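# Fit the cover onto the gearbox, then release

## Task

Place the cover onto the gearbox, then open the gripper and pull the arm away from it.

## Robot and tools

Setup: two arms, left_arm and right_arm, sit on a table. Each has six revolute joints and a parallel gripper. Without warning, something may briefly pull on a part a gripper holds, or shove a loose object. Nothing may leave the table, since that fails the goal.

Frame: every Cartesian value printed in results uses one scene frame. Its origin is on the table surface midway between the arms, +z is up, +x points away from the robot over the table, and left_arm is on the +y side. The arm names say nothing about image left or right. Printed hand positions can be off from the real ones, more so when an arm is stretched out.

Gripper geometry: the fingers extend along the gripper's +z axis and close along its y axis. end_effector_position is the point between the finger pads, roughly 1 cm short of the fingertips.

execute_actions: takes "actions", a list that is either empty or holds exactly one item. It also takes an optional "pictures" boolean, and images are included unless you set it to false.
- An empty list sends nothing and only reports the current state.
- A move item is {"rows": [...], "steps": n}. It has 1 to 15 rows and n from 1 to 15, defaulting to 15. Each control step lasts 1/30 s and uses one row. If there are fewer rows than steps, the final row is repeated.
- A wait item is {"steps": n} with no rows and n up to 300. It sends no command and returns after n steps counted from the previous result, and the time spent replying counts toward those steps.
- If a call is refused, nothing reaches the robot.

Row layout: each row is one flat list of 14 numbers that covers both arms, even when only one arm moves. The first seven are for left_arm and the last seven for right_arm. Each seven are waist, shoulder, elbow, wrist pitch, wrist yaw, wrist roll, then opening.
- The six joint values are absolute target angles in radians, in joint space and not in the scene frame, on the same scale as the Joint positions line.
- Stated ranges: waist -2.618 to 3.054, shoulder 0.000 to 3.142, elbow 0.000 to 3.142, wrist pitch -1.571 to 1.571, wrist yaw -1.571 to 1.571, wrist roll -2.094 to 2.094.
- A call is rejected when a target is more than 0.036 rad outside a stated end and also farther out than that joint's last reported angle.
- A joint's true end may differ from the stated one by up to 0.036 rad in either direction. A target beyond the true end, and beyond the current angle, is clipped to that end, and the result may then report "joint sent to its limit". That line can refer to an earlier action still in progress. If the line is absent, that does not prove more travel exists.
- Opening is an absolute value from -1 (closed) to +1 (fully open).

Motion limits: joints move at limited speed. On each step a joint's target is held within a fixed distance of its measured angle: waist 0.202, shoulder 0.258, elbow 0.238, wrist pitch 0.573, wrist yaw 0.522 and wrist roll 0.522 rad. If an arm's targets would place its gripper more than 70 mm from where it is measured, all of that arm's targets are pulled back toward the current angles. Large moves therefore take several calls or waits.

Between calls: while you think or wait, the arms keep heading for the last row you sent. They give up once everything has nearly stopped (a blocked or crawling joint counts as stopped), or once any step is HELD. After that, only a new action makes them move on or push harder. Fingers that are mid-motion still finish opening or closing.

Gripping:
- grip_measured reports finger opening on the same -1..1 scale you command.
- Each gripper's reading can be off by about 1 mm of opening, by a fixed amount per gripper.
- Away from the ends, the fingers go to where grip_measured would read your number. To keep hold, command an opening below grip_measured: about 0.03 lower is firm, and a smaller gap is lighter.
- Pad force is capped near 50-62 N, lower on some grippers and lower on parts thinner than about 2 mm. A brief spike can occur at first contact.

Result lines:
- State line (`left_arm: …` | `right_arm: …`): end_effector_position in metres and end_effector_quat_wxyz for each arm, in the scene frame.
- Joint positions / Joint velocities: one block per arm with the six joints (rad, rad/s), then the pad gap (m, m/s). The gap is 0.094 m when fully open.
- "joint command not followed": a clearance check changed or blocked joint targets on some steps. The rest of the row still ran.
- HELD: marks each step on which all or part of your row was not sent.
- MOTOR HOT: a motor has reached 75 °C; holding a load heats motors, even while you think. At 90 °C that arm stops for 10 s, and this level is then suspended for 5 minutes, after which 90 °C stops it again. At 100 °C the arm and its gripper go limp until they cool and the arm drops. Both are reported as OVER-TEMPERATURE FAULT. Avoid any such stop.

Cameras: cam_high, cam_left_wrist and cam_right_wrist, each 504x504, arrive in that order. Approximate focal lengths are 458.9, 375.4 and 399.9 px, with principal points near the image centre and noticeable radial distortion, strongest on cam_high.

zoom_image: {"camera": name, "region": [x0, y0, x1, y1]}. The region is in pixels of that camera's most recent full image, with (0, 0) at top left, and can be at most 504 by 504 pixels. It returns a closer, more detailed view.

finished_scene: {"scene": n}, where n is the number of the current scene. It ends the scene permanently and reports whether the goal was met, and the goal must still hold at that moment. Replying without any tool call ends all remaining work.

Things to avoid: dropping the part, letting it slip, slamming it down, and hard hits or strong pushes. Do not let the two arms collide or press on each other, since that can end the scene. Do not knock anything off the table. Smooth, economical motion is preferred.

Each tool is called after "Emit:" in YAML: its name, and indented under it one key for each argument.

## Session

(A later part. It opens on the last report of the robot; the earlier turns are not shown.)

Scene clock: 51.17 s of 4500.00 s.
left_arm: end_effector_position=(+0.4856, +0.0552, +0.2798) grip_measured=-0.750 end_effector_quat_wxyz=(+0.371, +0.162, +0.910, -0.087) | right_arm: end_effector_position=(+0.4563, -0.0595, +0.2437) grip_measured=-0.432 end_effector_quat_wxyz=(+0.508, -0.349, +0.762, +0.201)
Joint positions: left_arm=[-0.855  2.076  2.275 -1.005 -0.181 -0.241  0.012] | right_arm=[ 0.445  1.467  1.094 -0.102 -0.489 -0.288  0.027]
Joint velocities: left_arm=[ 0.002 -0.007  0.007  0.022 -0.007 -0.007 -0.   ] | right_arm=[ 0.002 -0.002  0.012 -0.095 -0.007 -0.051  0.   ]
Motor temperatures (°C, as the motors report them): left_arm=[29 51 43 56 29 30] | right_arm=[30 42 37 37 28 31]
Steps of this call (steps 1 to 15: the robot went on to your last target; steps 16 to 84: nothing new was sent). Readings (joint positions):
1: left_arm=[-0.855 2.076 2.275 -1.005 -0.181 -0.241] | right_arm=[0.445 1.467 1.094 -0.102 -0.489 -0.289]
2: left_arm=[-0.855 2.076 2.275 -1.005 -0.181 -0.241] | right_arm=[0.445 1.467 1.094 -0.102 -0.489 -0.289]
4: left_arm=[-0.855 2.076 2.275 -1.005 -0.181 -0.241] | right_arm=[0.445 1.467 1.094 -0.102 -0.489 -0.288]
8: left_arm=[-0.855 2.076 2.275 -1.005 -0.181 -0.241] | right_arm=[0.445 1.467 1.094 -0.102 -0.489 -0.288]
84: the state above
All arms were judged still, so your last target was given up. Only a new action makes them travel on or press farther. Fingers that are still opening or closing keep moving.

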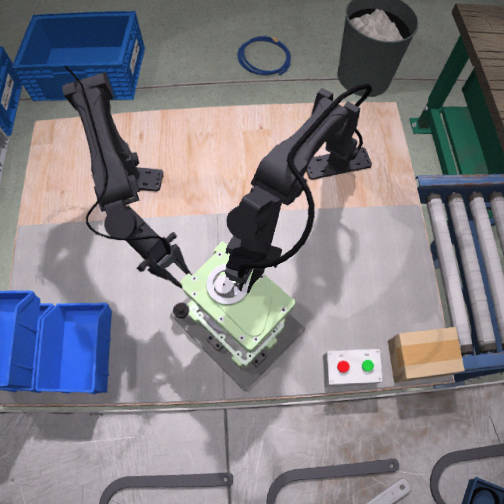

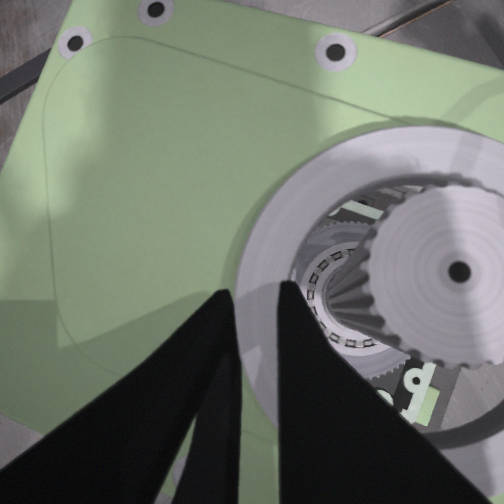

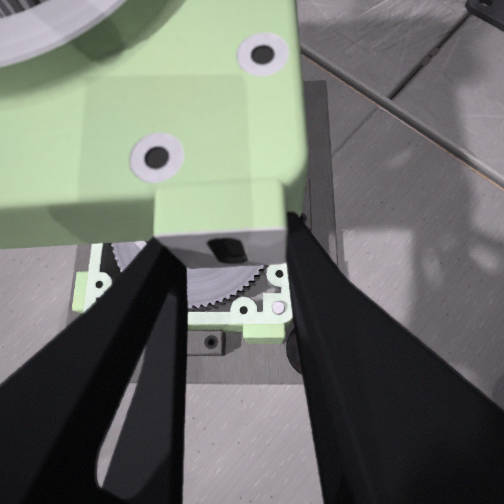

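Emit:
execute_actions:
  actions:
    - {"rows":[[-0.872,2.003,2.31,-0.75,-0.19,-0.2,-0.85,0.469,1.439,1.072,-0.045,-0.58,-0.29,-0.6],[-0.872,2.003,2.31,-0.75,-0.19,-0.2,-0.85,0.469,1.439,1.072,-0.045,-0.58,-0.29,-0.6],[-0.872,1.996,2.26,-0.71,-0.19,-0.2,-0.85,0.467,1.45,1.04,0,-0.58,-0.285,-0.6],[-0.872,1.996,2.26,-0.71,-0.19,-0.2,-0.85,0.467,1.45,1.04,0,-0.58,-0.285,-0.6],[-0.872,1.989,2.21,-0.675,-0.19,-0.2,-0.85,0.465,1.462,1.008,0.044,-0.58,-0.28,-0.6],[-0.872,1.989,2.21,-0.675,-0.19,-0.2,-0.85,0.465,1.462,1.008,0.044,-0.58,-0.28,-0.6],[-0.872,1.982,2.155,-0.64,-0.19,-0.2,-0.85,0.463,1.474,0.976,0.088,-0.58,-0.275,-0.6],[-0.872,1.982,2.155,-0.64,-0.19,-0.2,-0.85,0.463,1.474,0.976,0.088,-0.58,-0.275,-0.6],[-0.872,1.975,2.1,-0.6,-0.19,-0.2,-0.85,0.461,1.487,0.944,0.132,-0.58,-0.27,-0.6],[-0.872,1.975,2.1,-0.6,-0.19,-0.2,-0.85,0.461,1.487,0.944,0.132,-0.58,-0.27,-0.6],[-0.872,1.97,2.05,-0.56,-0.19,-0.2,-0.85,0.46,1.5,0.912,0.175,-0.58,-0.265,-0.6]],"steps":15}

Emit:
execute_actions:
  actions:
    - {"steps":10}

Scene clock: 54.27 s of 4500.00 s.
left_arm: end_effector_position=(+0.4858, +0.0514, +0.2197) grip_measured=-0.750 end_effector_quat_wxyz=(+0.348, +0.171, +0.919, -0.079) | right_arm: end_effector_position=(+0.4522, -0.0617, +0.1829) grip_measured=-0.432 end_effector_quat_wxyz=(+0.492, -0.334, +0.777, +0.209)
Joint positions: left_arm=[-0.858  2.048  2.018 -0.829 -0.173 -0.236  0.012] | right_arm=[ 0.445  1.514  0.914  0.094 -0.483 -0.256  0.027]
Joint velocities: left_arm=[-0.022  0.11  -0.144 -0.051  0.037  0.037 -0.   ] | right_arm=[ 0.002  0.105 -0.144  0.037 -0.081  0.022  0.   ]
Motor temperatures (°C, as the motors report them): left_arm=[29 53 43 57 29 30] | right_arm=[30 42 37 37 28 31]
Steps of this call (steps 1 to 78: nothing new was sent; steps 79 to 93: all 15 steps of this action). Readings (joint positions):
79: left_arm=[-0.855 2.076 2.275 -1.005 -0.181 -0.241] | right_arm=[0.445 1.467 1.092 -0.099 -0.489 -0.288]
80: left_arm=[-0.855 2.076 2.275 -1.004 -0.181 -0.241] | right_arm=[0.445 1.467 1.088 -0.093 -0.489 -0.287]
82: left_arm=[-0.855 2.071 2.256 -0.984 -0.181 -0.240] | right_arm=[0.445 1.467 1.069 -0.064 -0.488 -0.281]
86: left_arm=[-0.856 2.050 2.166 -0.919 -0.180 -0.235] | right_arm=[0.445 1.470 1.009 0.007 -0.483 -0.271]
93: the state above

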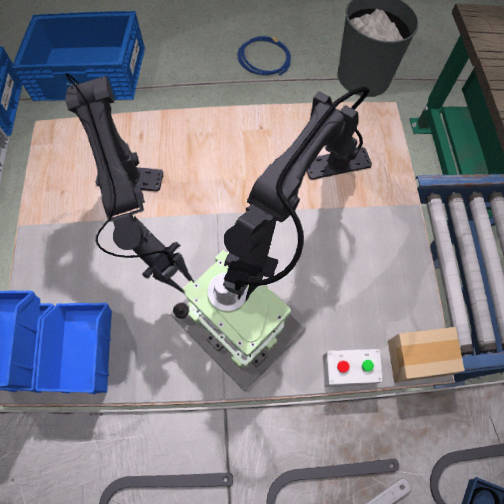

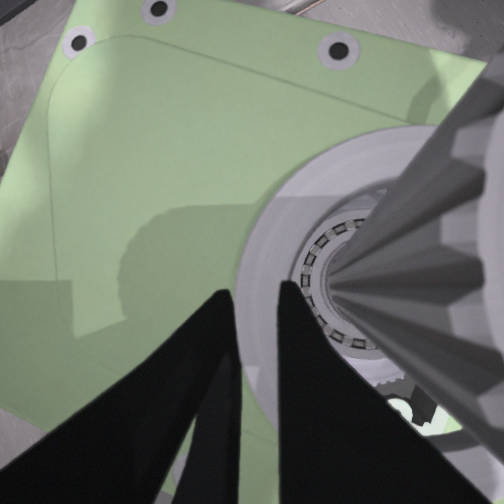

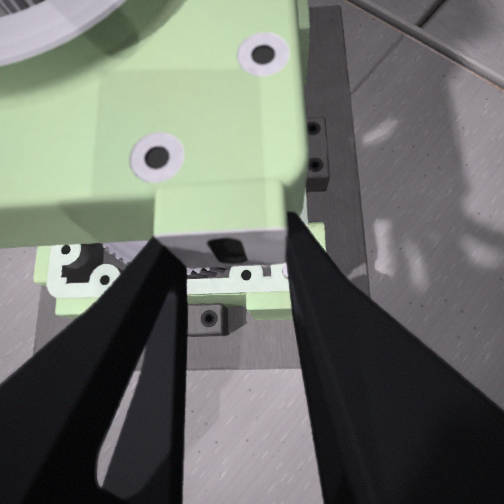

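Scene clock: 54.60 s of 4500.00 s.
left_arm: end_effector_position=(+0.4874, +0.0504, +0.2159) grip_measured=-0.750 end_effector_quat_wxyz=(+0.348, +0.168, +0.919, -0.079) | right_arm: end_effector_position=(+0.4532, -0.0622, +0.1808) grip_measured=-0.432 end_effector_quat_wxyz=(+0.493, -0.332, +0.777, +0.207)
Joint positions: left_arm=[-0.858  2.053  2.011 -0.816 -0.174 -0.242  0.012] | right_arm=[ 0.445  1.518  0.908  0.107 -0.478 -0.254  0.027]
Joint velocities: left_arm=[ 0.022 -0.002 -0.017  0.022 -0.022 -0.007 -0.   ] | right_arm=[-0.017 -0.027 -0.012  0.022 -0.022  0.007 -0.001]
Motor temperatures (°C, as the motors report them): left_arm=[29 53 43 57 29 30] | right_arm=[30 42 37 37 28 31]
Steps of this call (steps 1 to 10: the robot went on to your last target). Readings (joint positions):
1: left_arm=[-0.858 2.051 2.014 -0.829 -0.172 -0.238] | right_arm=[0.445 1.517 0.910 0.095 -0.483 -0.255]
2: left_arm=[-0.858 2.053 2.012 -0.829 -0.172 -0.240] | right_arm=[0.445 1.518 0.909 0.095 -0.483 -0.255]
4: left_arm=[-0.858 2.054 2.011 -0.828 -0.171 -0.242] | right_arm=[0.445 1.518 0.908 0.096 -0.483 -0.255]
8: left_arm=[-0.858 2.053 2.011 -0.818 -0.173 -0.242] | right_arm=[0.445 1.518 0.908 0.106 -0.479 -0.254]
10: the state above

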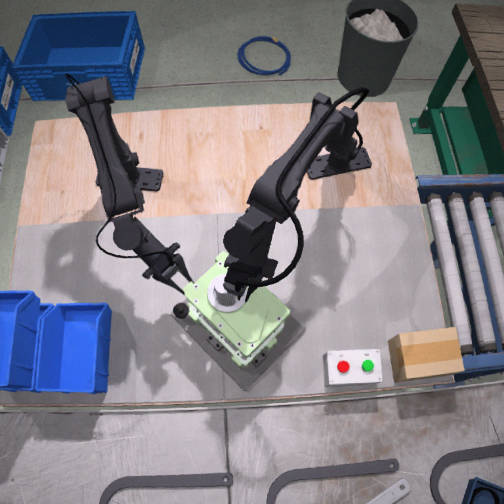

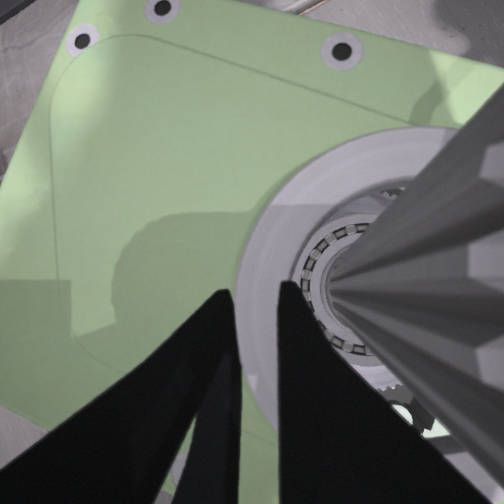

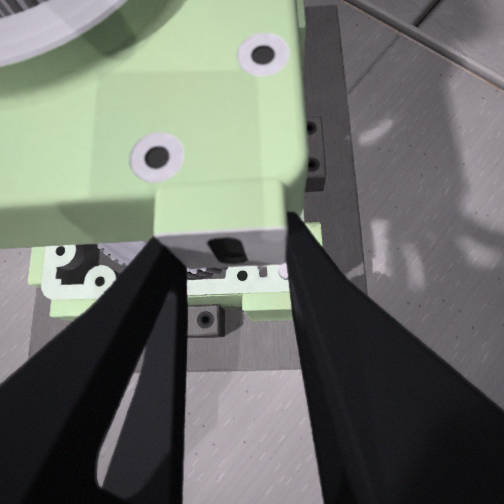

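Emit:
execute_actions:
  actions:
    - {"rows":[[-0.868,1.97,2.015,-0.525,-0.19,-0.2,-0.85,0.455,1.52,0.887,0.23,-0.58,-0.26,-0.6],[-0.868,1.97,2.015,-0.525,-0.19,-0.2,-0.85,0.455,1.52,0.887,0.23,-0.58,-0.26,-0.6],[-0.864,1.972,1.98,-0.49,-0.19,-0.2,-0.85,0.45,1.542,0.862,0.28,-0.58,-0.255,-0.6],[-0.864,1.972,1.98,-0.49,-0.19,-0.2,-0.85,0.45,1.542,0.862,0.28,-0.58,-0.255,-0.6],[-0.86,1.976,1.945,-0.46,-0.19,-0.2,-0.85,0.445,1.566,0.837,0.33,-0.58,-0.25,-0.6],[-0.86,1.976,1.945,-0.46,-0.19,-0.2,-0.85,0.445,1.566,0.837,0.33,-0.58,-0.25,-0.6],[-0.856,1.98,1.91,-0.425,-0.19,-0.2,-0.85,0.44,1.59,0.812,0.385,-0.58,-0.245,-0.6],[-0.856,1.98,1.91,-0.425,-0.19,-0.2,-0.85,0.44,1.59,0.812,0.385,-0.58,-0.245,-0.6],[-0.853,1.985,1.878,-0.39,-0.19,-0.2,-0.85,0.435,1.617,0.787,0.44,-0.58,-0.24,-0.6],[-0.853,1.985,1.878,-0.39,-0.19,-0.2,-0.85,0.435,1.617,0.787,0.44,-0.58,-0.24,-0.6],[-0.85,1.99,1.845,-0.36,-0.19,-0.2,-0.85,0.43,1.645,0.762,0.49,-0.58,-0.24,-0.6]],"steps":15}
  pictures: false

Emit:
execute_actions:
  actions:
    - {"steps":12}

Scene clock: 57.77 s of 4500.00 s.
left_arm: end_effector_position=(+0.4966, +0.0491, +0.2054) grip_measured=-0.750 end_effector_quat_wxyz=(+0.388, +0.165, +0.903, -0.084) | right_arm: end_effector_position=(+0.4662, -0.0616, +0.1559) grip_measured=-0.432 end_effector_quat_wxyz=(+0.538, -0.324, +0.746, +0.220)
Joint positions: left_arm=[-0.856  2.006  1.84  -0.607 -0.196 -0.221  0.012] | right_arm=[ 0.426  1.629  0.789  0.459 -0.517 -0.217  0.027]
Joint velocities: left_arm=[-0.022 -0.017 -0.081  0.066 -0.037  0.051 -0.   ] | right_arm=[ 0.032  0.046 -0.071  0.271 -0.037  0.022 -0.001]
Motor temperatures (°C, as the motors report them): left_arm=[29 55 43 58 29 30] | right_arm=[30 41 37 38 28 31]
Steps of this call (steps 1 to 30: the robot went on to your last target; steps 31 to 80: nothing new was sent; steps 81 to 95: all 15 steps of this action). Readings (joint positions):
81: left_arm=[-0.858 2.052 2.007 -0.810 -0.176 -0.242] | right_arm=[0.445 1.519 0.905 0.116 -0.477 -0.253]
82: left_arm=[-0.858 2.050 2.002 -0.801 -0.176 -0.242] | right_arm=[0.444 1.520 0.900 0.129 -0.477 -0.253]
84: left_arm=[-0.858 2.043 1.977 -0.769 -0.178 -0.240] | right_arm=[0.441 1.530 0.884 0.167 -0.479 -0.250]
88: left_arm=[-0.856 2.032 1.912 -0.703 -0.185 -0.238] | right_arm=[0.437 1.571 0.842 0.270 -0.492 -0.239]
95: the state above

Scene clock: 58.17 s of 4500.00 s.
left_arm: end_effector_position=(+0.4971, +0.0492, +0.2055) grip_measured=-0.750 end_effector_quat_wxyz=(+0.390, +0.167, +0.902, -0.083) | right_arm: end_effector_position=(+0.4671, -0.0616, +0.1568) grip_measured=-0.432 end_effector_quat_wxyz=(+0.544, -0.324, +0.742, +0.219)
Joint positions: left_arm=[-0.856  2.005  1.835 -0.599 -0.199 -0.215  0.012] | right_arm=[ 0.425  1.633  0.782  0.484 -0.518 -0.217  0.027]
Joint velocities: left_arm=[-0.007  0.002  0.027 -0.022 -0.051 -0.022 -0.001] | right_arm=[ 0.017  0.022 -0.022  0.051 -0.022 -0.007 -0.   ]
Motor temperatures (°C, as the motors report them): left_arm=[29 55 43 58 29 30] | right_arm=[30 41 37 38 28 31]
Steps of this call (steps 1 to 12: the robot went on to your last target). Readings (joint positions):
1: left_arm=[-0.856 2.006 1.838 -0.604 -0.197 -0.219] | right_arm=[0.425 1.630 0.787 0.467 -0.518 -0.217]
2: left_arm=[-0.856 2.005 1.837 -0.602 -0.198 -0.218] | right_arm=[0.425 1.631 0.785 0.473 -0.518 -0.217]
4: left_arm=[-0.856 2.005 1.836 -0.600 -0.198 -0.217] | right_arm=[0.425 1.631 0.783 0.479 -0.518 -0.217]
8: left_arm=[-0.856 2.005 1.836 -0.599 -0.199 -0.215] | right_arm=[0.425 1.633 0.782 0.483 -0.518 -0.217]
12: the state above

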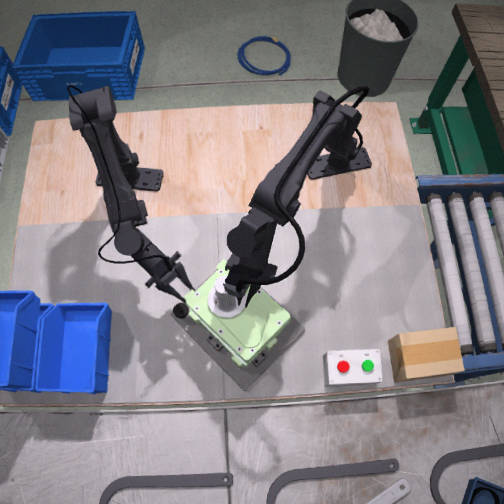

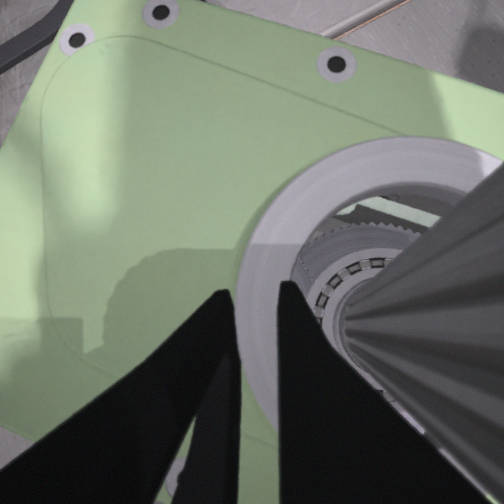

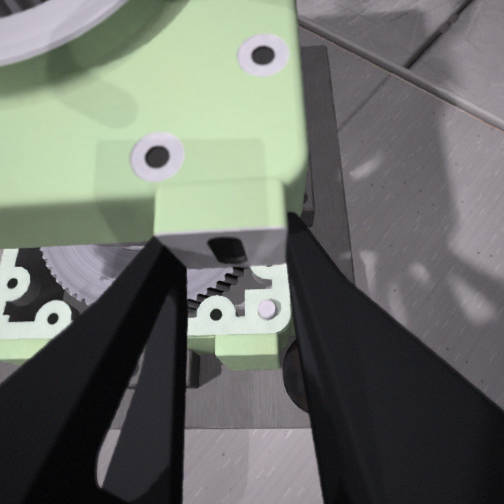

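Emit:
zoom_image:
  camera: "cam_high"
  region: [140,210,320,390]

Region (140, 210, 320, 390) of cam_high's 504x504 image, scaled by 2.800, with more detail than that image has.

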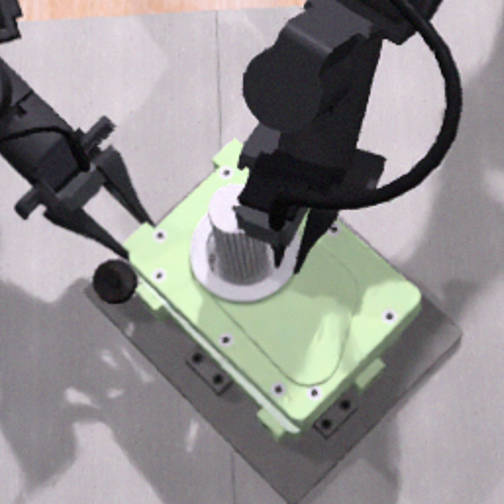

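Emit:
execute_actions:
  actions:
    - {"rows":[[-0.85,1.985,1.9,-0.4,-0.19,-0.2,-0.85,0.435,1.62,0.82,0.43,-0.58,-0.245,-0.6],[-0.85,1.98,1.94,-0.44,-0.19,-0.2,-0.85,0.44,1.6,0.86,0.38,-0.58,-0.25,-0.6],[-0.85,1.975,1.98,-0.47,-0.19,-0.2,-0.85,0.445,1.58,0.89,0.33,-0.58,-0.25,-0.6],[-0.85,1.97,2.02,-0.5,-0.19,-0.2,-0.85,0.45,1.56,0.92,0.28,-0.58,-0.25,-0.6],[-0.845,1.97,2.05,-0.53,-0.19,-0.2,-0.85,0.455,1.545,0.95,0.23,-0.58,-0.255,-0.6],[-0.84,1.97,2.08,-0.56,-0.19,-0.2,-0.85,0.46,1.53,0.97,0.19,-0.58,-0.26,-0.6],[-0.835,1.97,2.09,-0.57,-0.19,-0.2,-0.85,0.465,1.52,0.98,0.17,-0.58,-0.26,-0.6],[-0.83,1.97,2.09,-0.57,-0.19,-0.2,-0.85,0.47,1.52,0.98,0.16,-0.58,-0.26,-0.6],[-0.825,1.97,2.09,-0.57,-0.19,-0.2,-0.85,0.475,1.52,0.98,0.16,-0.58,-0.26,-0.6],[-0.815,1.97,2.09,-0.57,-0.2,-0.2,-0.85,0.48,1.52,0.98,0.16,-0.58,-0.26,-0.6]],"steps":15}
  pictures: false

Emit:
execute_actions:
  actions:
    - {"steps":15}

Emit:
zoom_image:
  camera: "cam_high"
  region: [140,210,320,390]

Scene clock: 61.43 s of 4500.00 s.
left_arm: end_effector_position=(+0.4958, +0.0572, +0.2234) grip_measured=-0.751 end_effector_quat_wxyz=(+0.364, +0.161, +0.913, -0.086) | right_arm: end_effector_position=(+0.4631, -0.0560, +0.1838) grip_measured=-0.432 end_effector_quat_wxyz=(+0.502, -0.333, +0.769, +0.213)
Joint positions: left_arm=[-0.836  2.034  1.987 -0.773 -0.166 -0.232  0.012] | right_arm=[ 0.449  1.559  0.934  0.149 -0.489 -0.245  0.027]
Joint velocities: left_arm=[ 0.017  0.007  0.037 -0.095  0.037  0.007 -0.   ] | right_arm=[ 0.007 -0.032  0.012 -0.139  0.007 -0.007 -0.   ]
Motor temperatures (°C, as the motors report them): left_arm=[29 55 42 60 29 30] | right_arm=[30 41 37 38 28 31]
Steps of this call (steps 1 to 30: the robot went on to your last target; steps 31 to 83: nothing new was sent; steps 84 to 98: all 15 steps of this action). Readings (joint positions):
84: left_arm=[-0.856 2.005 1.835 -0.597 -0.206 -0.202] | right_arm=[0.426 1.642 0.783 0.501 -0.519 -0.219]
85: left_arm=[-0.856 2.005 1.843 -0.606 -0.205 -0.203] | right_arm=[0.426 1.641 0.792 0.483 -0.521 -0.219]
87: left_arm=[-0.855 2.014 1.871 -0.645 -0.209 -0.205] | right_arm=[0.426 1.629 0.827 0.407 -0.525 -0.225]
91: left_arm=[-0.847 2.034 1.939 -0.725 -0.195 -0.224] | right_arm=[0.437 1.586 0.904 0.221 -0.510 -0.246]
98: the state above

Scene clock: 61.93 s of 4500.00 s.
left_arm: end_effector_position=(+0.4957, +0.0573, +0.2232) grip_measured=-0.751 end_effector_quat_wxyz=(+0.362, +0.161, +0.914, -0.086) | right_arm: end_effector_position=(+0.4629, -0.0559, +0.1836) grip_measured=-0.432 end_effector_quat_wxyz=(+0.501, -0.333, +0.770, +0.214)
Joint positions: left_arm=[-0.835  2.037  1.994 -0.779 -0.162 -0.233  0.012] | right_arm=[ 0.449  1.559  0.935  0.145 -0.489 -0.243  0.027]
Joint velocities: left_arm=[ 0.002 -0.007  0.002 -0.022 -0.007 -0.007 -0.001] | right_arm=[ 0.002 -0.007 -0.007  0.022 -0.007 -0.022  0.   ]
Motor temperatures (°C, as the motors report them): left_arm=[29 55 43 60 29 30] | right_arm=[30 41 37 38 28 31]
Steps of this call (steps 1 to 15: the robot went on to your last target). Readings (joint positions):
1: left_arm=[-0.836 2.034 1.989 -0.774 -0.165 -0.232] | right_arm=[0.449 1.559 0.934 0.148 -0.489 -0.245]
2: left_arm=[-0.836 2.035 1.990 -0.775 -0.164 -0.233] | right_arm=[0.449 1.559 0.934 0.147 -0.489 -0.244]
4: left_arm=[-0.835 2.036 1.992 -0.777 -0.163 -0.233] | right_arm=[0.449 1.559 0.935 0.146 -0.489 -0.244]
8: left_arm=[-0.835 2.037 1.993 -0.779 -0.162 -0.233] | right_arm=[0.449 1.559 0.935 0.145 -0.489 -0.243]
15: the state above
All arms were judged still, so your last target was given up. Only a new action makes them travel on or press farther. Fingers that are still opening or closing keep moving.

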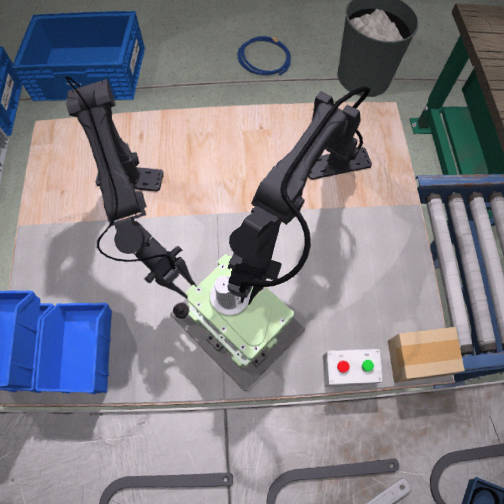

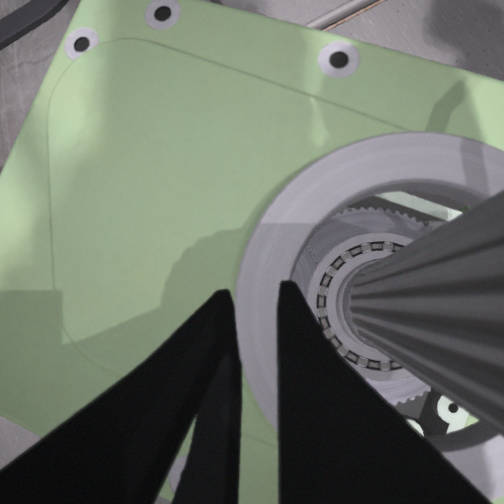

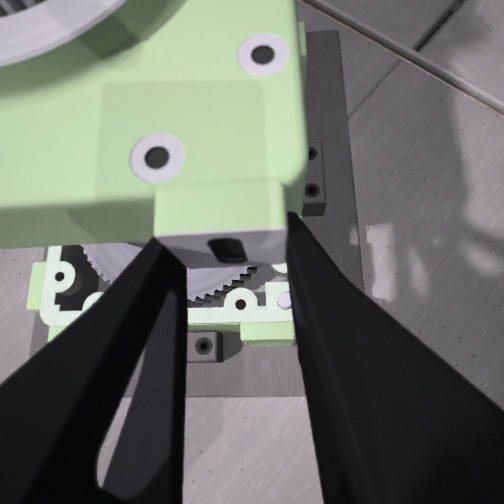

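Region (140, 210, 320, 390) of cam_high's 504x504 image, scaled by 2.800, with more detail than that image has.

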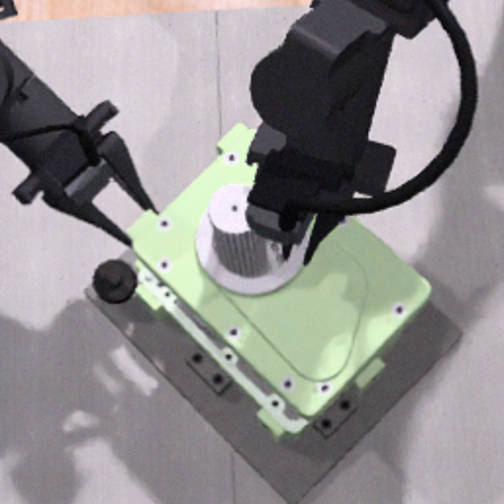

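Emit:
execute_actions:
  actions:
    - {"rows":[[-0.815,1.96,2.07,-0.59,-0.2,-0.2,-0.85,0.485,1.51,0.94,0.16,-0.58,-0.26,-0.6],[-0.815,1.95,2.05,-0.6,-0.2,-0.2,-0.85,0.49,1.51,0.915,0.17,-0.58,-0.26,-0.6],[-0.815,1.95,2.04,-0.6,-0.2,-0.2,-0.85,0.49,1.51,0.905,0.18,-0.58,-0.26,-0.6],[-0.815,1.95,2.03,-0.6,-0.2,-0.2,-0.85,0.49,1.515,0.9,0.19,-0.58,-0.26,-0.6],[-0.815,1.95,2.015,-0.59,-0.2,-0.2,-0.85,0.49,1.52,0.89,0.2,-0.58,-0.26,-0.6],[-0.815,1.95,2.0,-0.575,-0.2,-0.2,-0.85,0.49,1.527,0.882,0.215,-0.58,-0.26,-0.6],[-0.815,1.95,1.985,-0.56,-0.2,-0.2,-0.85,0.49,1.534,0.874,0.23,-0.58,-0.26,-0.6],[-0.815,1.95,1.97,-0.545,-0.2,-0.2,-0.85,0.49,1.541,0.866,0.245,-0.58,-0.26,-0.6],[-0.815,1.95,1.955,-0.53,-0.2,-0.2,-0.85,0.49,1.549,0.858,0.263,-0.58,-0.26,-0.6],[-0.815,1.95,1.94,-0.515,-0.2,-0.2,-0.85,0.49,1.557,0.85,0.28,-0.58,-0.26,-0.6],[-0.815,1.95,1.92,-0.5,-0.2,-0.2,-0.85,0.49,1.565,0.842,0.3,-0.58,-0.26,-0.6]],"steps":15}
  pictures: false

Emit:
execute_actions:
  actions:
    - {"steps":15}

Emit:
zoom_image:
  camera: "cam_high"
  region: [140,210,320,390]

Scene clock: 64.97 s of 4500.00 s.
left_arm: end_effector_position=(+0.4919, +0.0579, +0.2037) grip_measured=-0.751 end_effector_quat_wxyz=(+0.354, +0.164, +0.917, -0.088) | right_arm: end_effector_position=(+0.4568, -0.0544, +0.1631) grip_measured=-0.432 end_effector_quat_wxyz=(+0.503, -0.328, +0.770, +0.215)
Joint positions: left_arm=[-0.835  2.02   1.9   -0.717 -0.152 -0.233  0.012] | right_arm=[ 0.461  1.572  0.854  0.25  -0.476 -0.227  0.027]
Joint velocities: left_arm=[-0.022 -0.012  0.002  0.081 -0.007  0.066 -0.   ] | right_arm=[-0.027  0.017 -0.002  0.198 -0.051  0.022 -0.   ]
Motor temperatures (°C, as the motors report them): left_arm=[29 57 43 60 29 30] | right_arm=[30 41 37 38 28 31]
Steps of this call (steps 1 to 76: nothing new was sent; steps 77 to 91: all 15 steps of this action). Readings (joint positions):
77: left_arm=[-0.835 2.037 1.994 -0.779 -0.162 -0.233] | right_arm=[0.450 1.557 0.935 0.145 -0.489 -0.243]
78: left_arm=[-0.835 2.037 1.994 -0.780 -0.162 -0.233] | right_arm=[0.451 1.556 0.933 0.144 -0.487 -0.243]
80: left_arm=[-0.835 2.037 1.994 -0.786 -0.161 -0.233] | right_arm=[0.455 1.551 0.923 0.150 -0.482 -0.240]
84: left_arm=[-0.835 2.030 1.968 -0.773 -0.157 -0.233] | right_arm=[0.458 1.551 0.896 0.186 -0.480 -0.233]
91: the state above

Scene clock: 65.47 s of 4500.00 s.
left_arm: end_effector_position=(+0.4928, +0.0580, +0.2036) grip_measured=-0.751 end_effector_quat_wxyz=(+0.355, +0.163, +0.916, -0.088) | right_arm: end_effector_position=(+0.4576, -0.0546, +0.1640) grip_measured=-0.432 end_effector_quat_wxyz=(+0.505, -0.328, +0.769, +0.214)
Joint positions: left_arm=[-0.834  2.02   1.897 -0.711 -0.152 -0.233  0.012] | right_arm=[ 0.461  1.572  0.853  0.255 -0.474 -0.226  0.027]
Joint velocities: left_arm=[-0.007 -0.002  0.007  0.037  0.037 -0.051 -0.001] | right_arm=[-0.012 -0.012  0.012 -0.037  0.022  0.007 -0.   ]
Motor temperatures (°C, as the motors report them): left_arm=[29 57 43 60 29 30] | right_arm=[30 41 37 38 28 31]
Steps of this call (steps 1 to 15: the robot went on to your last target). Readings (joint positions):
1: left_arm=[-0.835 2.020 1.899 -0.715 -0.152 -0.233] | right_arm=[0.461 1.572 0.853 0.253 -0.476 -0.226]
2: left_arm=[-0.834 2.020 1.899 -0.713 -0.152 -0.233] | right_arm=[0.461 1.572 0.853 0.254 -0.475 -0.226]
4: left_arm=[-0.834 2.020 1.898 -0.712 -0.152 -0.233] | right_arm=[0.461 1.572 0.853 0.255 -0.474 -0.226]
8: left_arm=[-0.834 2.020 1.897 -0.711 -0.152 -0.233] | right_arm=[0.461 1.572 0.853 0.255 -0.474 -0.226]
15: the state above
All arms were judged still, so your last target was given up. Only a new action makes them travel on or press farther. Fingers that are still opening or closing keep moving.

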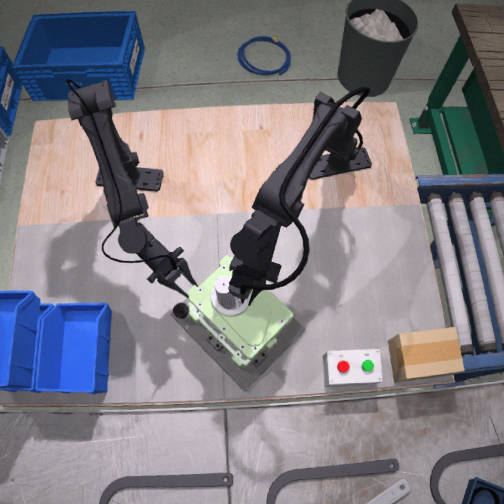

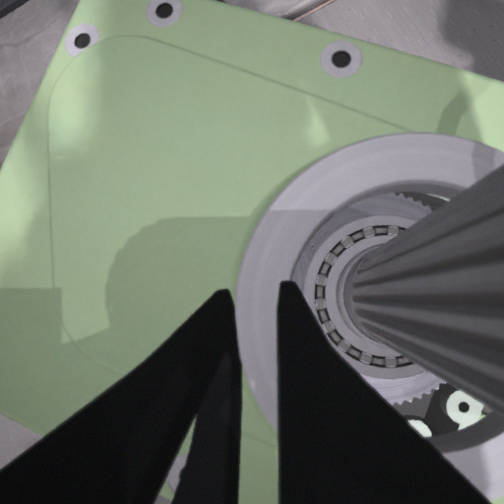

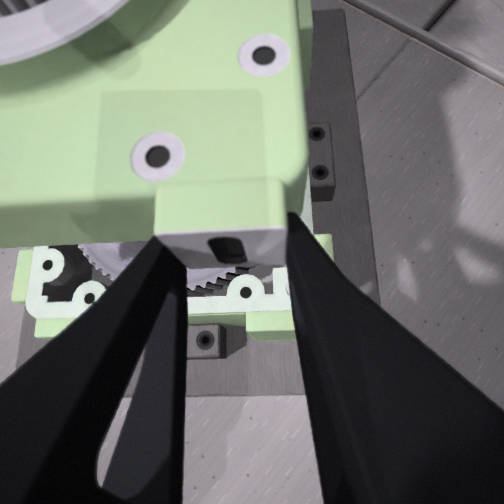

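Region (140, 210, 320, 390) of cam_high's 504x504 image, scaled by 2.800, with more detail than that image has.

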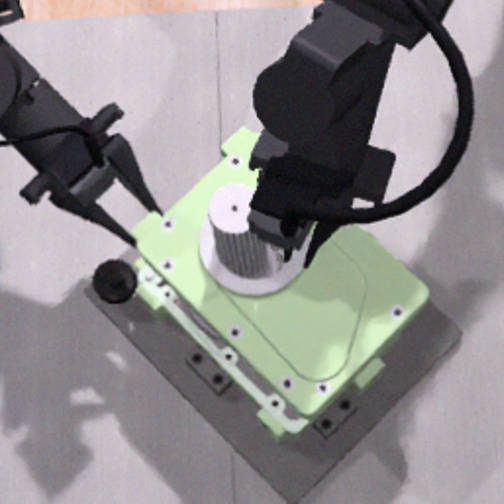

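Emit:
execute_actions:
  actions:
    - {"rows":[[-0.81,1.95,1.94,-0.5,-0.185,-0.21,-0.85,0.49,1.555,0.89,0.26,-0.58,-0.265,-0.6],[-0.805,1.95,1.96,-0.51,-0.17,-0.22,-0.85,0.49,1.55,0.92,0.22,-0.58,-0.27,-0.6],[-0.8,1.95,1.97,-0.52,-0.155,-0.23,-0.85,0.49,1.545,0.94,0.19,-0.58,-0.275,-0.6],[-0.795,1.95,1.97,-0.52,-0.14,-0.24,-0.85,0.49,1.54,0.96,0.16,-0.58,-0.28,-0.6],[-0.79,1.95,1.97,-0.52,-0.12,-0.25,-0.85,0.49,1.535,0.98,0.12,-0.58,-0.285,-0.6],[-0.785,1.95,1.97,-0.52,-0.1,-0.26,-0.85,0.49,1.53,1.0,0.08,-0.58,-0.29,-0.6],[-0.775,1.95,1.97,-0.52,-0.08,-0.28,-0.85,0.49,1.52,1.02,0.04,-0.56,-0.29,-0.6]],"steps":15}
  pictures: false

Emit:
execute_actions:
  actions:
    - {"steps":15}

Emit:
zoom_image:
  camera: "cam_high"
  region: [140,210,320,390]

Scene clock: 68.57 s of 4500.00 s.
left_arm: end_effector_position=(+0.4933, +0.0590, +0.1990) grip_measured=-0.751 end_effector_quat_wxyz=(+0.331, +0.139, +0.924, -0.132) | right_arm: end_effector_position=(+0.4576, -0.0567, +0.1710) grip_measured=-0.432 end_effector_quat_wxyz=(+0.465, -0.337, +0.793, +0.205)
Joint positions: left_arm=[-0.8    2.024  1.897 -0.717 -0.053 -0.291  0.012] | right_arm=[ 0.461  1.565  0.972  0.021 -0.461 -0.266  0.027]
Joint velocities: left_arm=[ 0.007 -0.027 -0.002  0.051 -0.007 -0.051 -0.001] | right_arm=[-0.007  0.012  0.027 -0.022  0.051 -0.022  0.001]
Motor temperatures (°C, as the motors report them): left_arm=[29 58 43 61 29 30] | right_arm=[30 41 37 38 29 31]
Steps of this call (steps 1 to 78: nothing new was sent; steps 79 to 93: all 15 steps of this action). Readings (joint positions):
79: left_arm=[-0.834 2.020 1.897 -0.711 -0.152 -0.233] | right_arm=[0.461 1.572 0.853 0.255 -0.474 -0.226]
80: left_arm=[-0.833 2.020 1.897 -0.712 -0.149 -0.234] | right_arm=[0.461 1.572 0.858 0.248 -0.474 -0.227]
82: left_arm=[-0.828 2.020 1.897 -0.714 -0.136 -0.240] | right_arm=[0.461 1.572 0.880 0.205 -0.473 -0.234]
86: left_arm=[-0.813 2.021 1.897 -0.715 -0.091 -0.267] | right_arm=[0.461 1.570 0.945 0.078 -0.467 -0.253]
93: the state above

Scene clock: 69.07 s of 4500.00 s.
left_arm: end_effector_position=(+0.4933, +0.0590, +0.1990) grip_measured=-0.751 end_effector_quat_wxyz=(+0.330, +0.138, +0.924, -0.134) | right_arm: end_effector_position=(+0.4575, -0.0567, +0.1710) grip_measured=-0.432 end_effector_quat_wxyz=(+0.464, -0.337, +0.793, +0.205)
Joint positions: left_arm=[-0.799  2.024  1.897 -0.717 -0.051 -0.293  0.012] | right_arm=[ 0.461  1.565  0.974  0.018 -0.461 -0.266  0.027]
Joint velocities: left_arm=[ 0.022 -0.017 -0.002 -0.095 -0.037 -0.037  0.   ] | right_arm=[-0.022 -0.017  0.002  0.037  0.007  0.022 -0.001]
Motor temperatures (°C, as the motors report them): left_arm=[29 58 43 61 29 30] | right_arm=[30 41 37 38 29 31]
Steps of this call (steps 1 to 15: the robot went on to your last target). Readings (joint positions):
1: left_arm=[-0.800 2.024 1.897 -0.717 -0.052 -0.291] | right_arm=[0.461 1.565 0.972 0.020 -0.461 -0.266]
2: left_arm=[-0.800 2.024 1.897 -0.717 -0.051 -0.292] | right_arm=[0.461 1.565 0.973 0.019 -0.461 -0.266]
4: left_arm=[-0.800 2.024 1.897 -0.717 -0.051 -0.293] | right_arm=[0.461 1.565 0.973 0.018 -0.461 -0.266]
8: left_arm=[-0.799 2.024 1.897 -0.717 -0.051 -0.293] | right_arm=[0.461 1.565 0.973 0.018 -0.461 -0.266]
15: the state above
All arms were judged still, so your last target was given up. Only a new action makes them travel on or press farther. Fingers that are still opening or closing keep moving.

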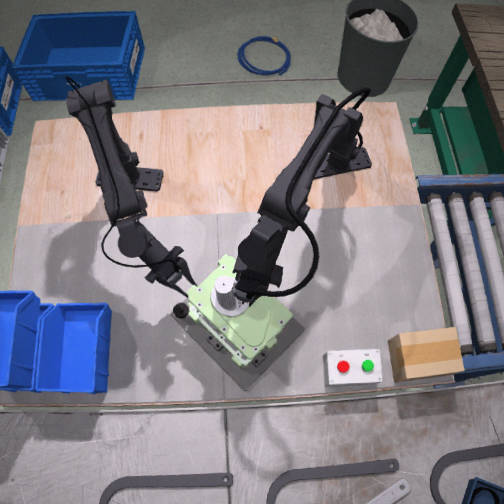

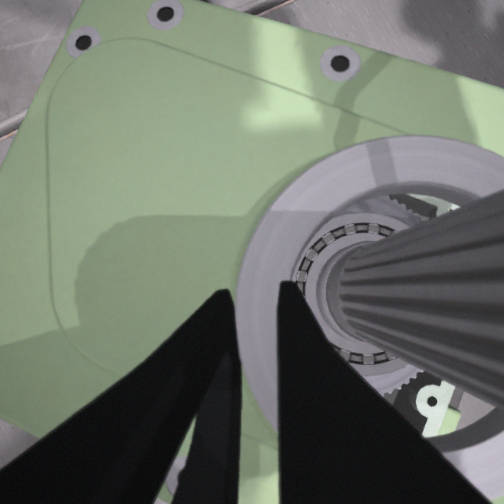

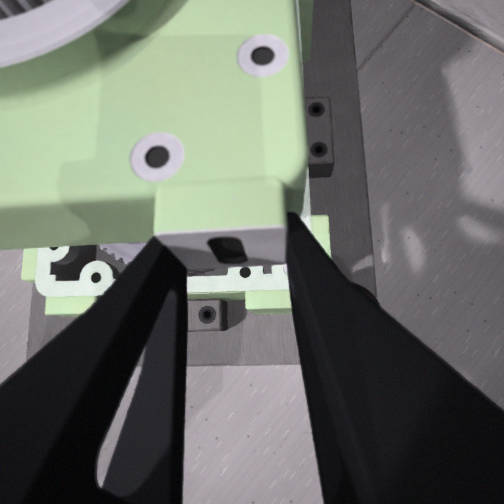

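Region (140, 210, 320, 390) of cam_high's 504x504 image, scaled by 2.800, with more detail than that image has.

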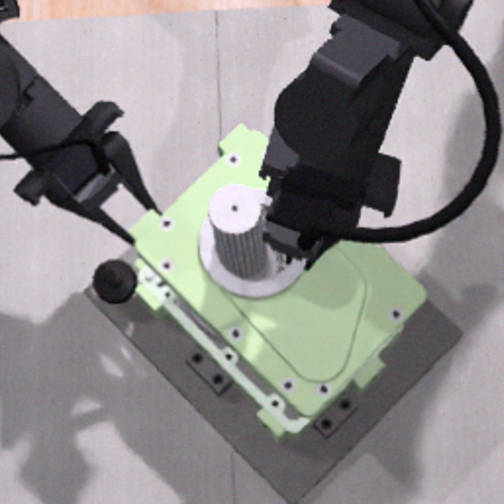

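Emit:
execute_actions:
  actions:
    - {"rows":[[-0.775,1.95,1.93,-0.5,-0.08,-0.28,-0.85,0.49,1.535,0.97,0.06,-0.56,-0.29,-0.6],[-0.775,1.95,1.91,-0.48,-0.08,-0.28,-0.85,0.49,1.543,0.958,0.078,-0.56,-0.29,-0.6],[-0.775,1.948,1.893,-0.462,-0.08,-0.28,-0.85,0.49,1.55,0.947,0.095,-0.56,-0.29,-0.6],[-0.775,1.947,1.876,-0.444,-0.08,-0.28,-0.85,0.49,1.557,0.936,0.112,-0.56,-0.29,-0.6],[-0.775,1.946,1.859,-0.426,-0.08,-0.28,-0.85,0.49,1.564,0.925,0.129,-0.56,-0.29,-0.6],[-0.775,1.945,1.842,-0.408,-0.08,-0.28,-0.85,0.49,1.571,0.914,0.146,-0.56,-0.29,-0.6],[-0.775,1.945,1.825,-0.39,-0.08,-0.28,-0.85,0.49,1.579,0.903,0.163,-0.56,-0.29,-0.6],[-0.775,1.945,1.808,-0.372,-0.08,-0.28,-0.85,0.49,1.587,0.892,0.18,-0.56,-0.29,-0.6],[-0.775,1.945,1.79,-0.354,-0.08,-0.28,-0.85,0.49,1.595,0.881,0.197,-0.56,-0.29,-0.6],[-0.775,1.945,1.772,-0.337,-0.08,-0.28,-0.85,0.49,1.603,0.87,0.214,-0.56,-0.29,-0.6],[-0.775,1.945,1.755,-0.32,-0.08,-0.28,-0.85,0.49,1.61,0.86,0.23,-0.56,-0.29,-0.6]],"steps":15}
  pictures: false

Emit:
execute_actions:
  actions:
    - {"steps":15}

Emit:
zoom_image:
  camera: "cam_high"
  region: [140,210,320,390]

Scene clock: 71.07 s of 4500.00 s.
left_arm: end_effector_position=(+0.4911, +0.0590, +0.1590) grip_measured=-0.751 end_effector_quat_wxyz=(+0.326, +0.139, +0.925, -0.139) | right_arm: end_effector_position=(+0.4545, -0.0568, +0.1311) grip_measured=-0.432 end_effector_quat_wxyz=(+0.461, -0.339, +0.795, +0.201)
Joint positions: left_arm=[-0.797  2.013  1.725 -0.558 -0.037 -0.294  0.012] | right_arm=[ 0.465  1.623  0.867  0.173 -0.453 -0.272  0.027]
Joint velocities: left_arm=[-0.007 -0.007 -0.022  0.168  0.037  0.037 -0.001] | right_arm=[ 0.002  0.042 -0.051  0.198  0.081 -0.022 -0.   ]
Motor temperatures (°C, as the motors report them): left_arm=[29 59 44 61 29 30] | right_arm=[30 42 37 38 29 31]
Steps of this call (steps 1 to 45: nothing new was sent; steps 46 to 60: all 15 steps of this action). Readings (joint positions):
46: left_arm=[-0.799 2.024 1.897 -0.717 -0.050 -0.293] | right_arm=[0.461 1.565 0.974 0.018 -0.461 -0.266]
47: left_arm=[-0.799 2.024 1.895 -0.714 -0.050 -0.293] | right_arm=[0.461 1.565 0.974 0.018 -0.461 -0.266]
49: left_arm=[-0.798 2.019 1.878 -0.693 -0.049 -0.293] | right_arm=[0.461 1.565 0.963 0.035 -0.459 -0.267]
53: left_arm=[-0.797 2.009 1.817 -0.637 -0.045 -0.293] | right_arm=[0.463 1.576 0.924 0.093 -0.454 -0.267]
60: the state above

Scene clock: 71.57 s of 4500.00 s.
left_arm: end_effector_position=(+0.4921, +0.0589, +0.1597) grip_measured=-0.751 end_effector_quat_wxyz=(+0.329, +0.139, +0.924, -0.139) | right_arm: end_effector_position=(+0.4556, -0.0566, +0.1324) grip_measured=-0.432 end_effector_quat_wxyz=(+0.464, -0.339, +0.793, +0.201)
Joint positions: left_arm=[-0.797  2.013  1.724 -0.553 -0.039 -0.294  0.012] | right_arm=[ 0.465  1.624  0.867  0.182 -0.452 -0.271  0.027]
Joint velocities: left_arm=[ 0.012 -0.007 -0.012 -0.007  0.081  0.051 -0.001] | right_arm=[-0.007 -0.022  0.007 -0.037  0.051 -0.037 -0.001]
Motor temperatures (°C, as the motors report them): left_arm=[29 59 43 61 29 30] | right_arm=[30 42 37 38 29 31]
Steps of this call (steps 1 to 15: the robot went on to your last target). Readings (joint positions):
1: left_arm=[-0.797 2.013 1.724 -0.556 -0.037 -0.294] | right_arm=[0.465 1.624 0.867 0.178 -0.453 -0.272]
2: left_arm=[-0.797 2.013 1.724 -0.554 -0.038 -0.294] | right_arm=[0.465 1.624 0.867 0.180 -0.453 -0.271]
4: left_arm=[-0.797 2.013 1.724 -0.553 -0.039 -0.294] | right_arm=[0.465 1.624 0.867 0.182 -0.452 -0.271]
8: left_arm=[-0.797 2.013 1.724 -0.553 -0.039 -0.294] | right_arm=[0.465 1.624 0.867 0.182 -0.452 -0.271]
15: the state above
All arms were judged still, so your last target was given up. Only a new action makes them travel on or press farther. Fingers that are still opening or closing keep moving.

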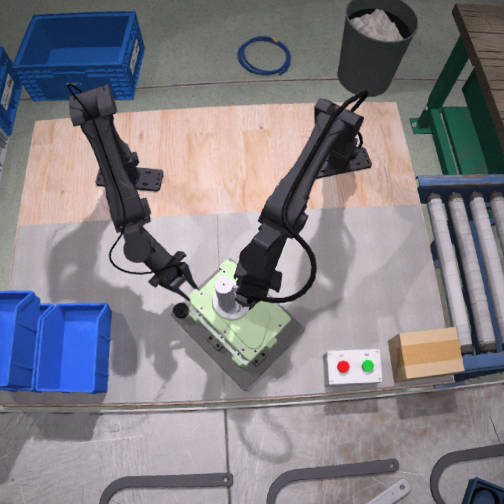

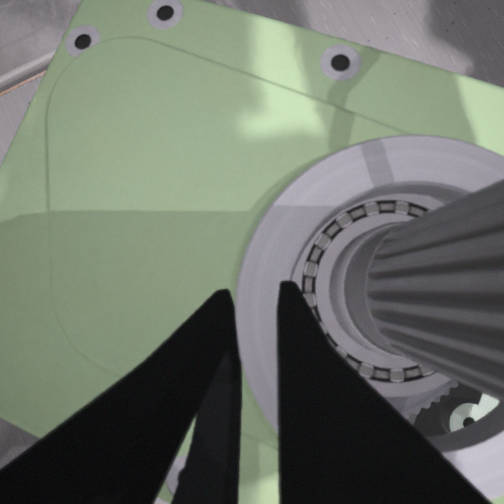

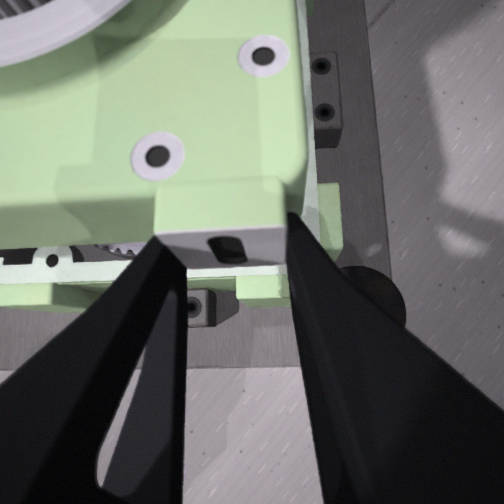

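Region (140, 210, 320, 390) of cam_high's 504x504 image, scaled by 2.800, with more detail than that image has.

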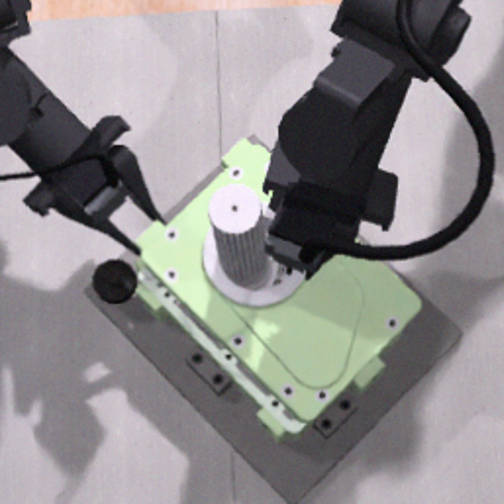

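Emit:
execute_actions:
  actions:
    - {"rows":[[-0.783,1.955,1.758,-0.32,-0.08,-0.28,-0.85,0.48,1.62,0.853,0.245,-0.56,-0.29,-0.6],[-0.79,1.963,1.76,-0.322,-0.08,-0.28,-0.85,0.47,1.628,0.846,0.26,-0.56,-0.29,-0.6],[-0.797,1.97,1.762,-0.324,-0.08,-0.28,-0.85,0.462,1.636,0.84,0.275,-0.56,-0.29,-0.6],[-0.803,1.978,1.764,-0.326,-0.08,-0.28,-0.85,0.455,1.644,0.833,0.29,-0.56,-0.29,-0.6],[-0.808,1.985,1.766,-0.328,-0.08,-0.28,-0.85,0.45,1.651,0.827,0.303,-0.56,-0.29,-0.6],[-0.812,1.993,1.768,-0.33,-0.08,-0.28,-0.85,0.445,1.658,0.821,0.317,-0.56,-0.29,-0.6],[-0.815,2.0,1.77,-0.33,-0.08,-0.28,-0.85,0.44,1.665,0.815,0.33,-0.56,-0.29,-0.6]],"steps":15}
  pictures: false

Emit:
execute_actions:
  actions:
    - {"steps":12}

Emit:
zoom_image:
  camera: "cam_high"
  region: [140,210,320,390]

Scene clock: 74.10 s of 4500.00 s.
left_arm: end_effector_position=(+0.4948, +0.0525, +0.1422) grip_measured=-0.751 end_effector_quat_wxyz=(+0.324, +0.142, +0.926, -0.130) | right_arm: end_effector_position=(+0.4595, -0.0630, +0.1136) grip_measured=-0.432 end_effector_quat_wxyz=(+0.469, -0.337, +0.790, +0.205)
Joint positions: left_arm=[-0.809  2.053  1.724 -0.529 -0.055 -0.294  0.012] | right_arm=[ 0.439  1.676  0.824  0.286 -0.48  -0.277  0.027]
Joint velocities: left_arm=[-0.022 -0.007  0.007 -0.066 -0.007 -0.022  0.   ] | right_arm=[ 0.017 -0.002  0.007  0.007  0.037 -0.037 -0.   ]
Motor temperatures (°C, as the motors report them): left_arm=[29 60 43 62 29 30] | right_arm=[30 41 37 38 29 31]
Steps of this call (steps 1 to 61: nothing new was sent; steps 62 to 76: all 15 steps of this action). Readings (joint positions):
62: left_arm=[-0.797 2.013 1.724 -0.553 -0.039 -0.294] | right_arm=[0.465 1.624 0.867 0.183 -0.452 -0.271]
63: left_arm=[-0.797 2.013 1.724 -0.552 -0.040 -0.294] | right_arm=[0.465 1.625 0.865 0.188 -0.453 -0.271]
65: left_arm=[-0.797 2.016 1.724 -0.548 -0.042 -0.294] | right_arm=[0.460 1.632 0.858 0.213 -0.458 -0.271]
69: left_arm=[-0.804 2.036 1.724 -0.530 -0.052 -0.294] | right_arm=[0.445 1.658 0.837 0.264 -0.474 -0.271]
76: the state above

Scene clock: 74.50 s of 4500.00 s.
left_arm: end_effector_position=(+0.4948, +0.0526, +0.1422) grip_measured=-0.751 end_effector_quat_wxyz=(+0.325, +0.142, +0.926, -0.130) | right_arm: end_effector_position=(+0.4596, -0.0630, +0.1137) grip_measured=-0.432 end_effector_quat_wxyz=(+0.469, -0.337, +0.790, +0.205)
Joint positions: left_arm=[-0.809  2.053  1.724 -0.529 -0.056 -0.294  0.012] | right_arm=[ 0.439  1.676  0.824  0.287 -0.48  -0.277  0.027]
Joint velocities: left_arm=[-0.002 -0.017 -0.002 -0.051  0.037  0.051 -0.   ] | right_arm=[ 0.012 -0.002  0.002 -0.125 -0.007 -0.037 -0.   ]
Motor temperatures (°C, as the motors report them): left_arm=[29 60 43 62 29 30] | right_arm=[30 41 37 38 29 31]
Steps of this call (steps 1 to 12: the robot went on to your last target). Readings (joint positions):
1: left_arm=[-0.809 2.053 1.724 -0.529 -0.056 -0.294] | right_arm=[0.439 1.676 0.824 0.286 -0.480 -0.277]
2: left_arm=[-0.809 2.053 1.724 -0.529 -0.056 -0.294] | right_arm=[0.439 1.676 0.824 0.287 -0.480 -0.277]
4: left_arm=[-0.809 2.053 1.724 -0.529 -0.056 -0.294] | right_arm=[0.439 1.676 0.824 0.287 -0.480 -0.277]
8: left_arm=[-0.809 2.053 1.724 -0.529 -0.056 -0.294] | right_arm=[0.439 1.676 0.824 0.287 -0.480 -0.277]
12: the state above

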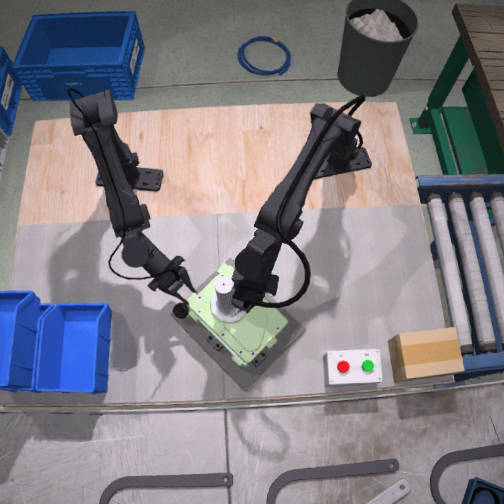

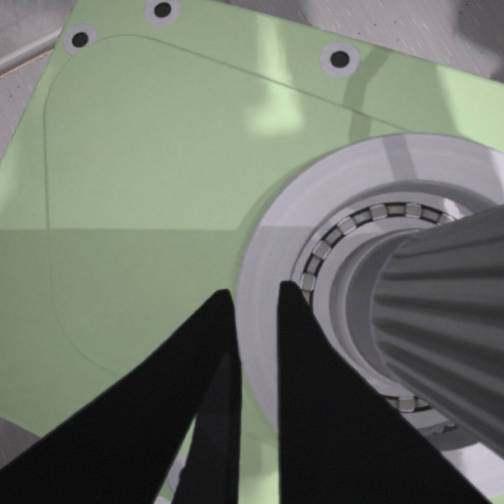

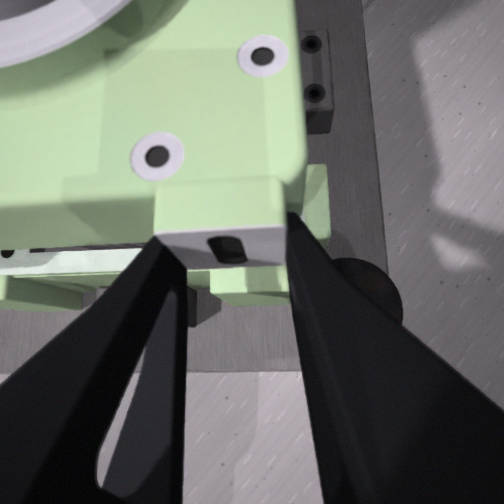

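Region (140, 210, 320, 390) of cam_high's 504x504 image, scaled by 2.800, with more detail than that image has.

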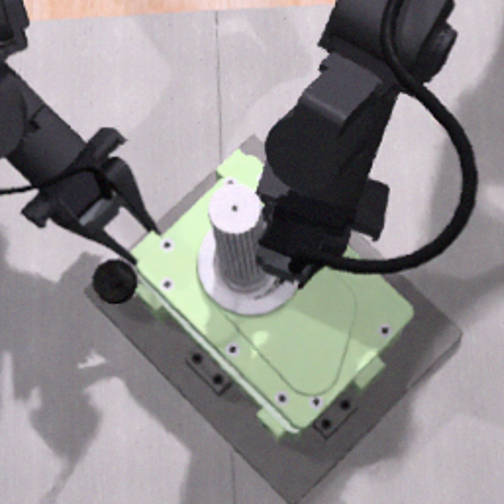

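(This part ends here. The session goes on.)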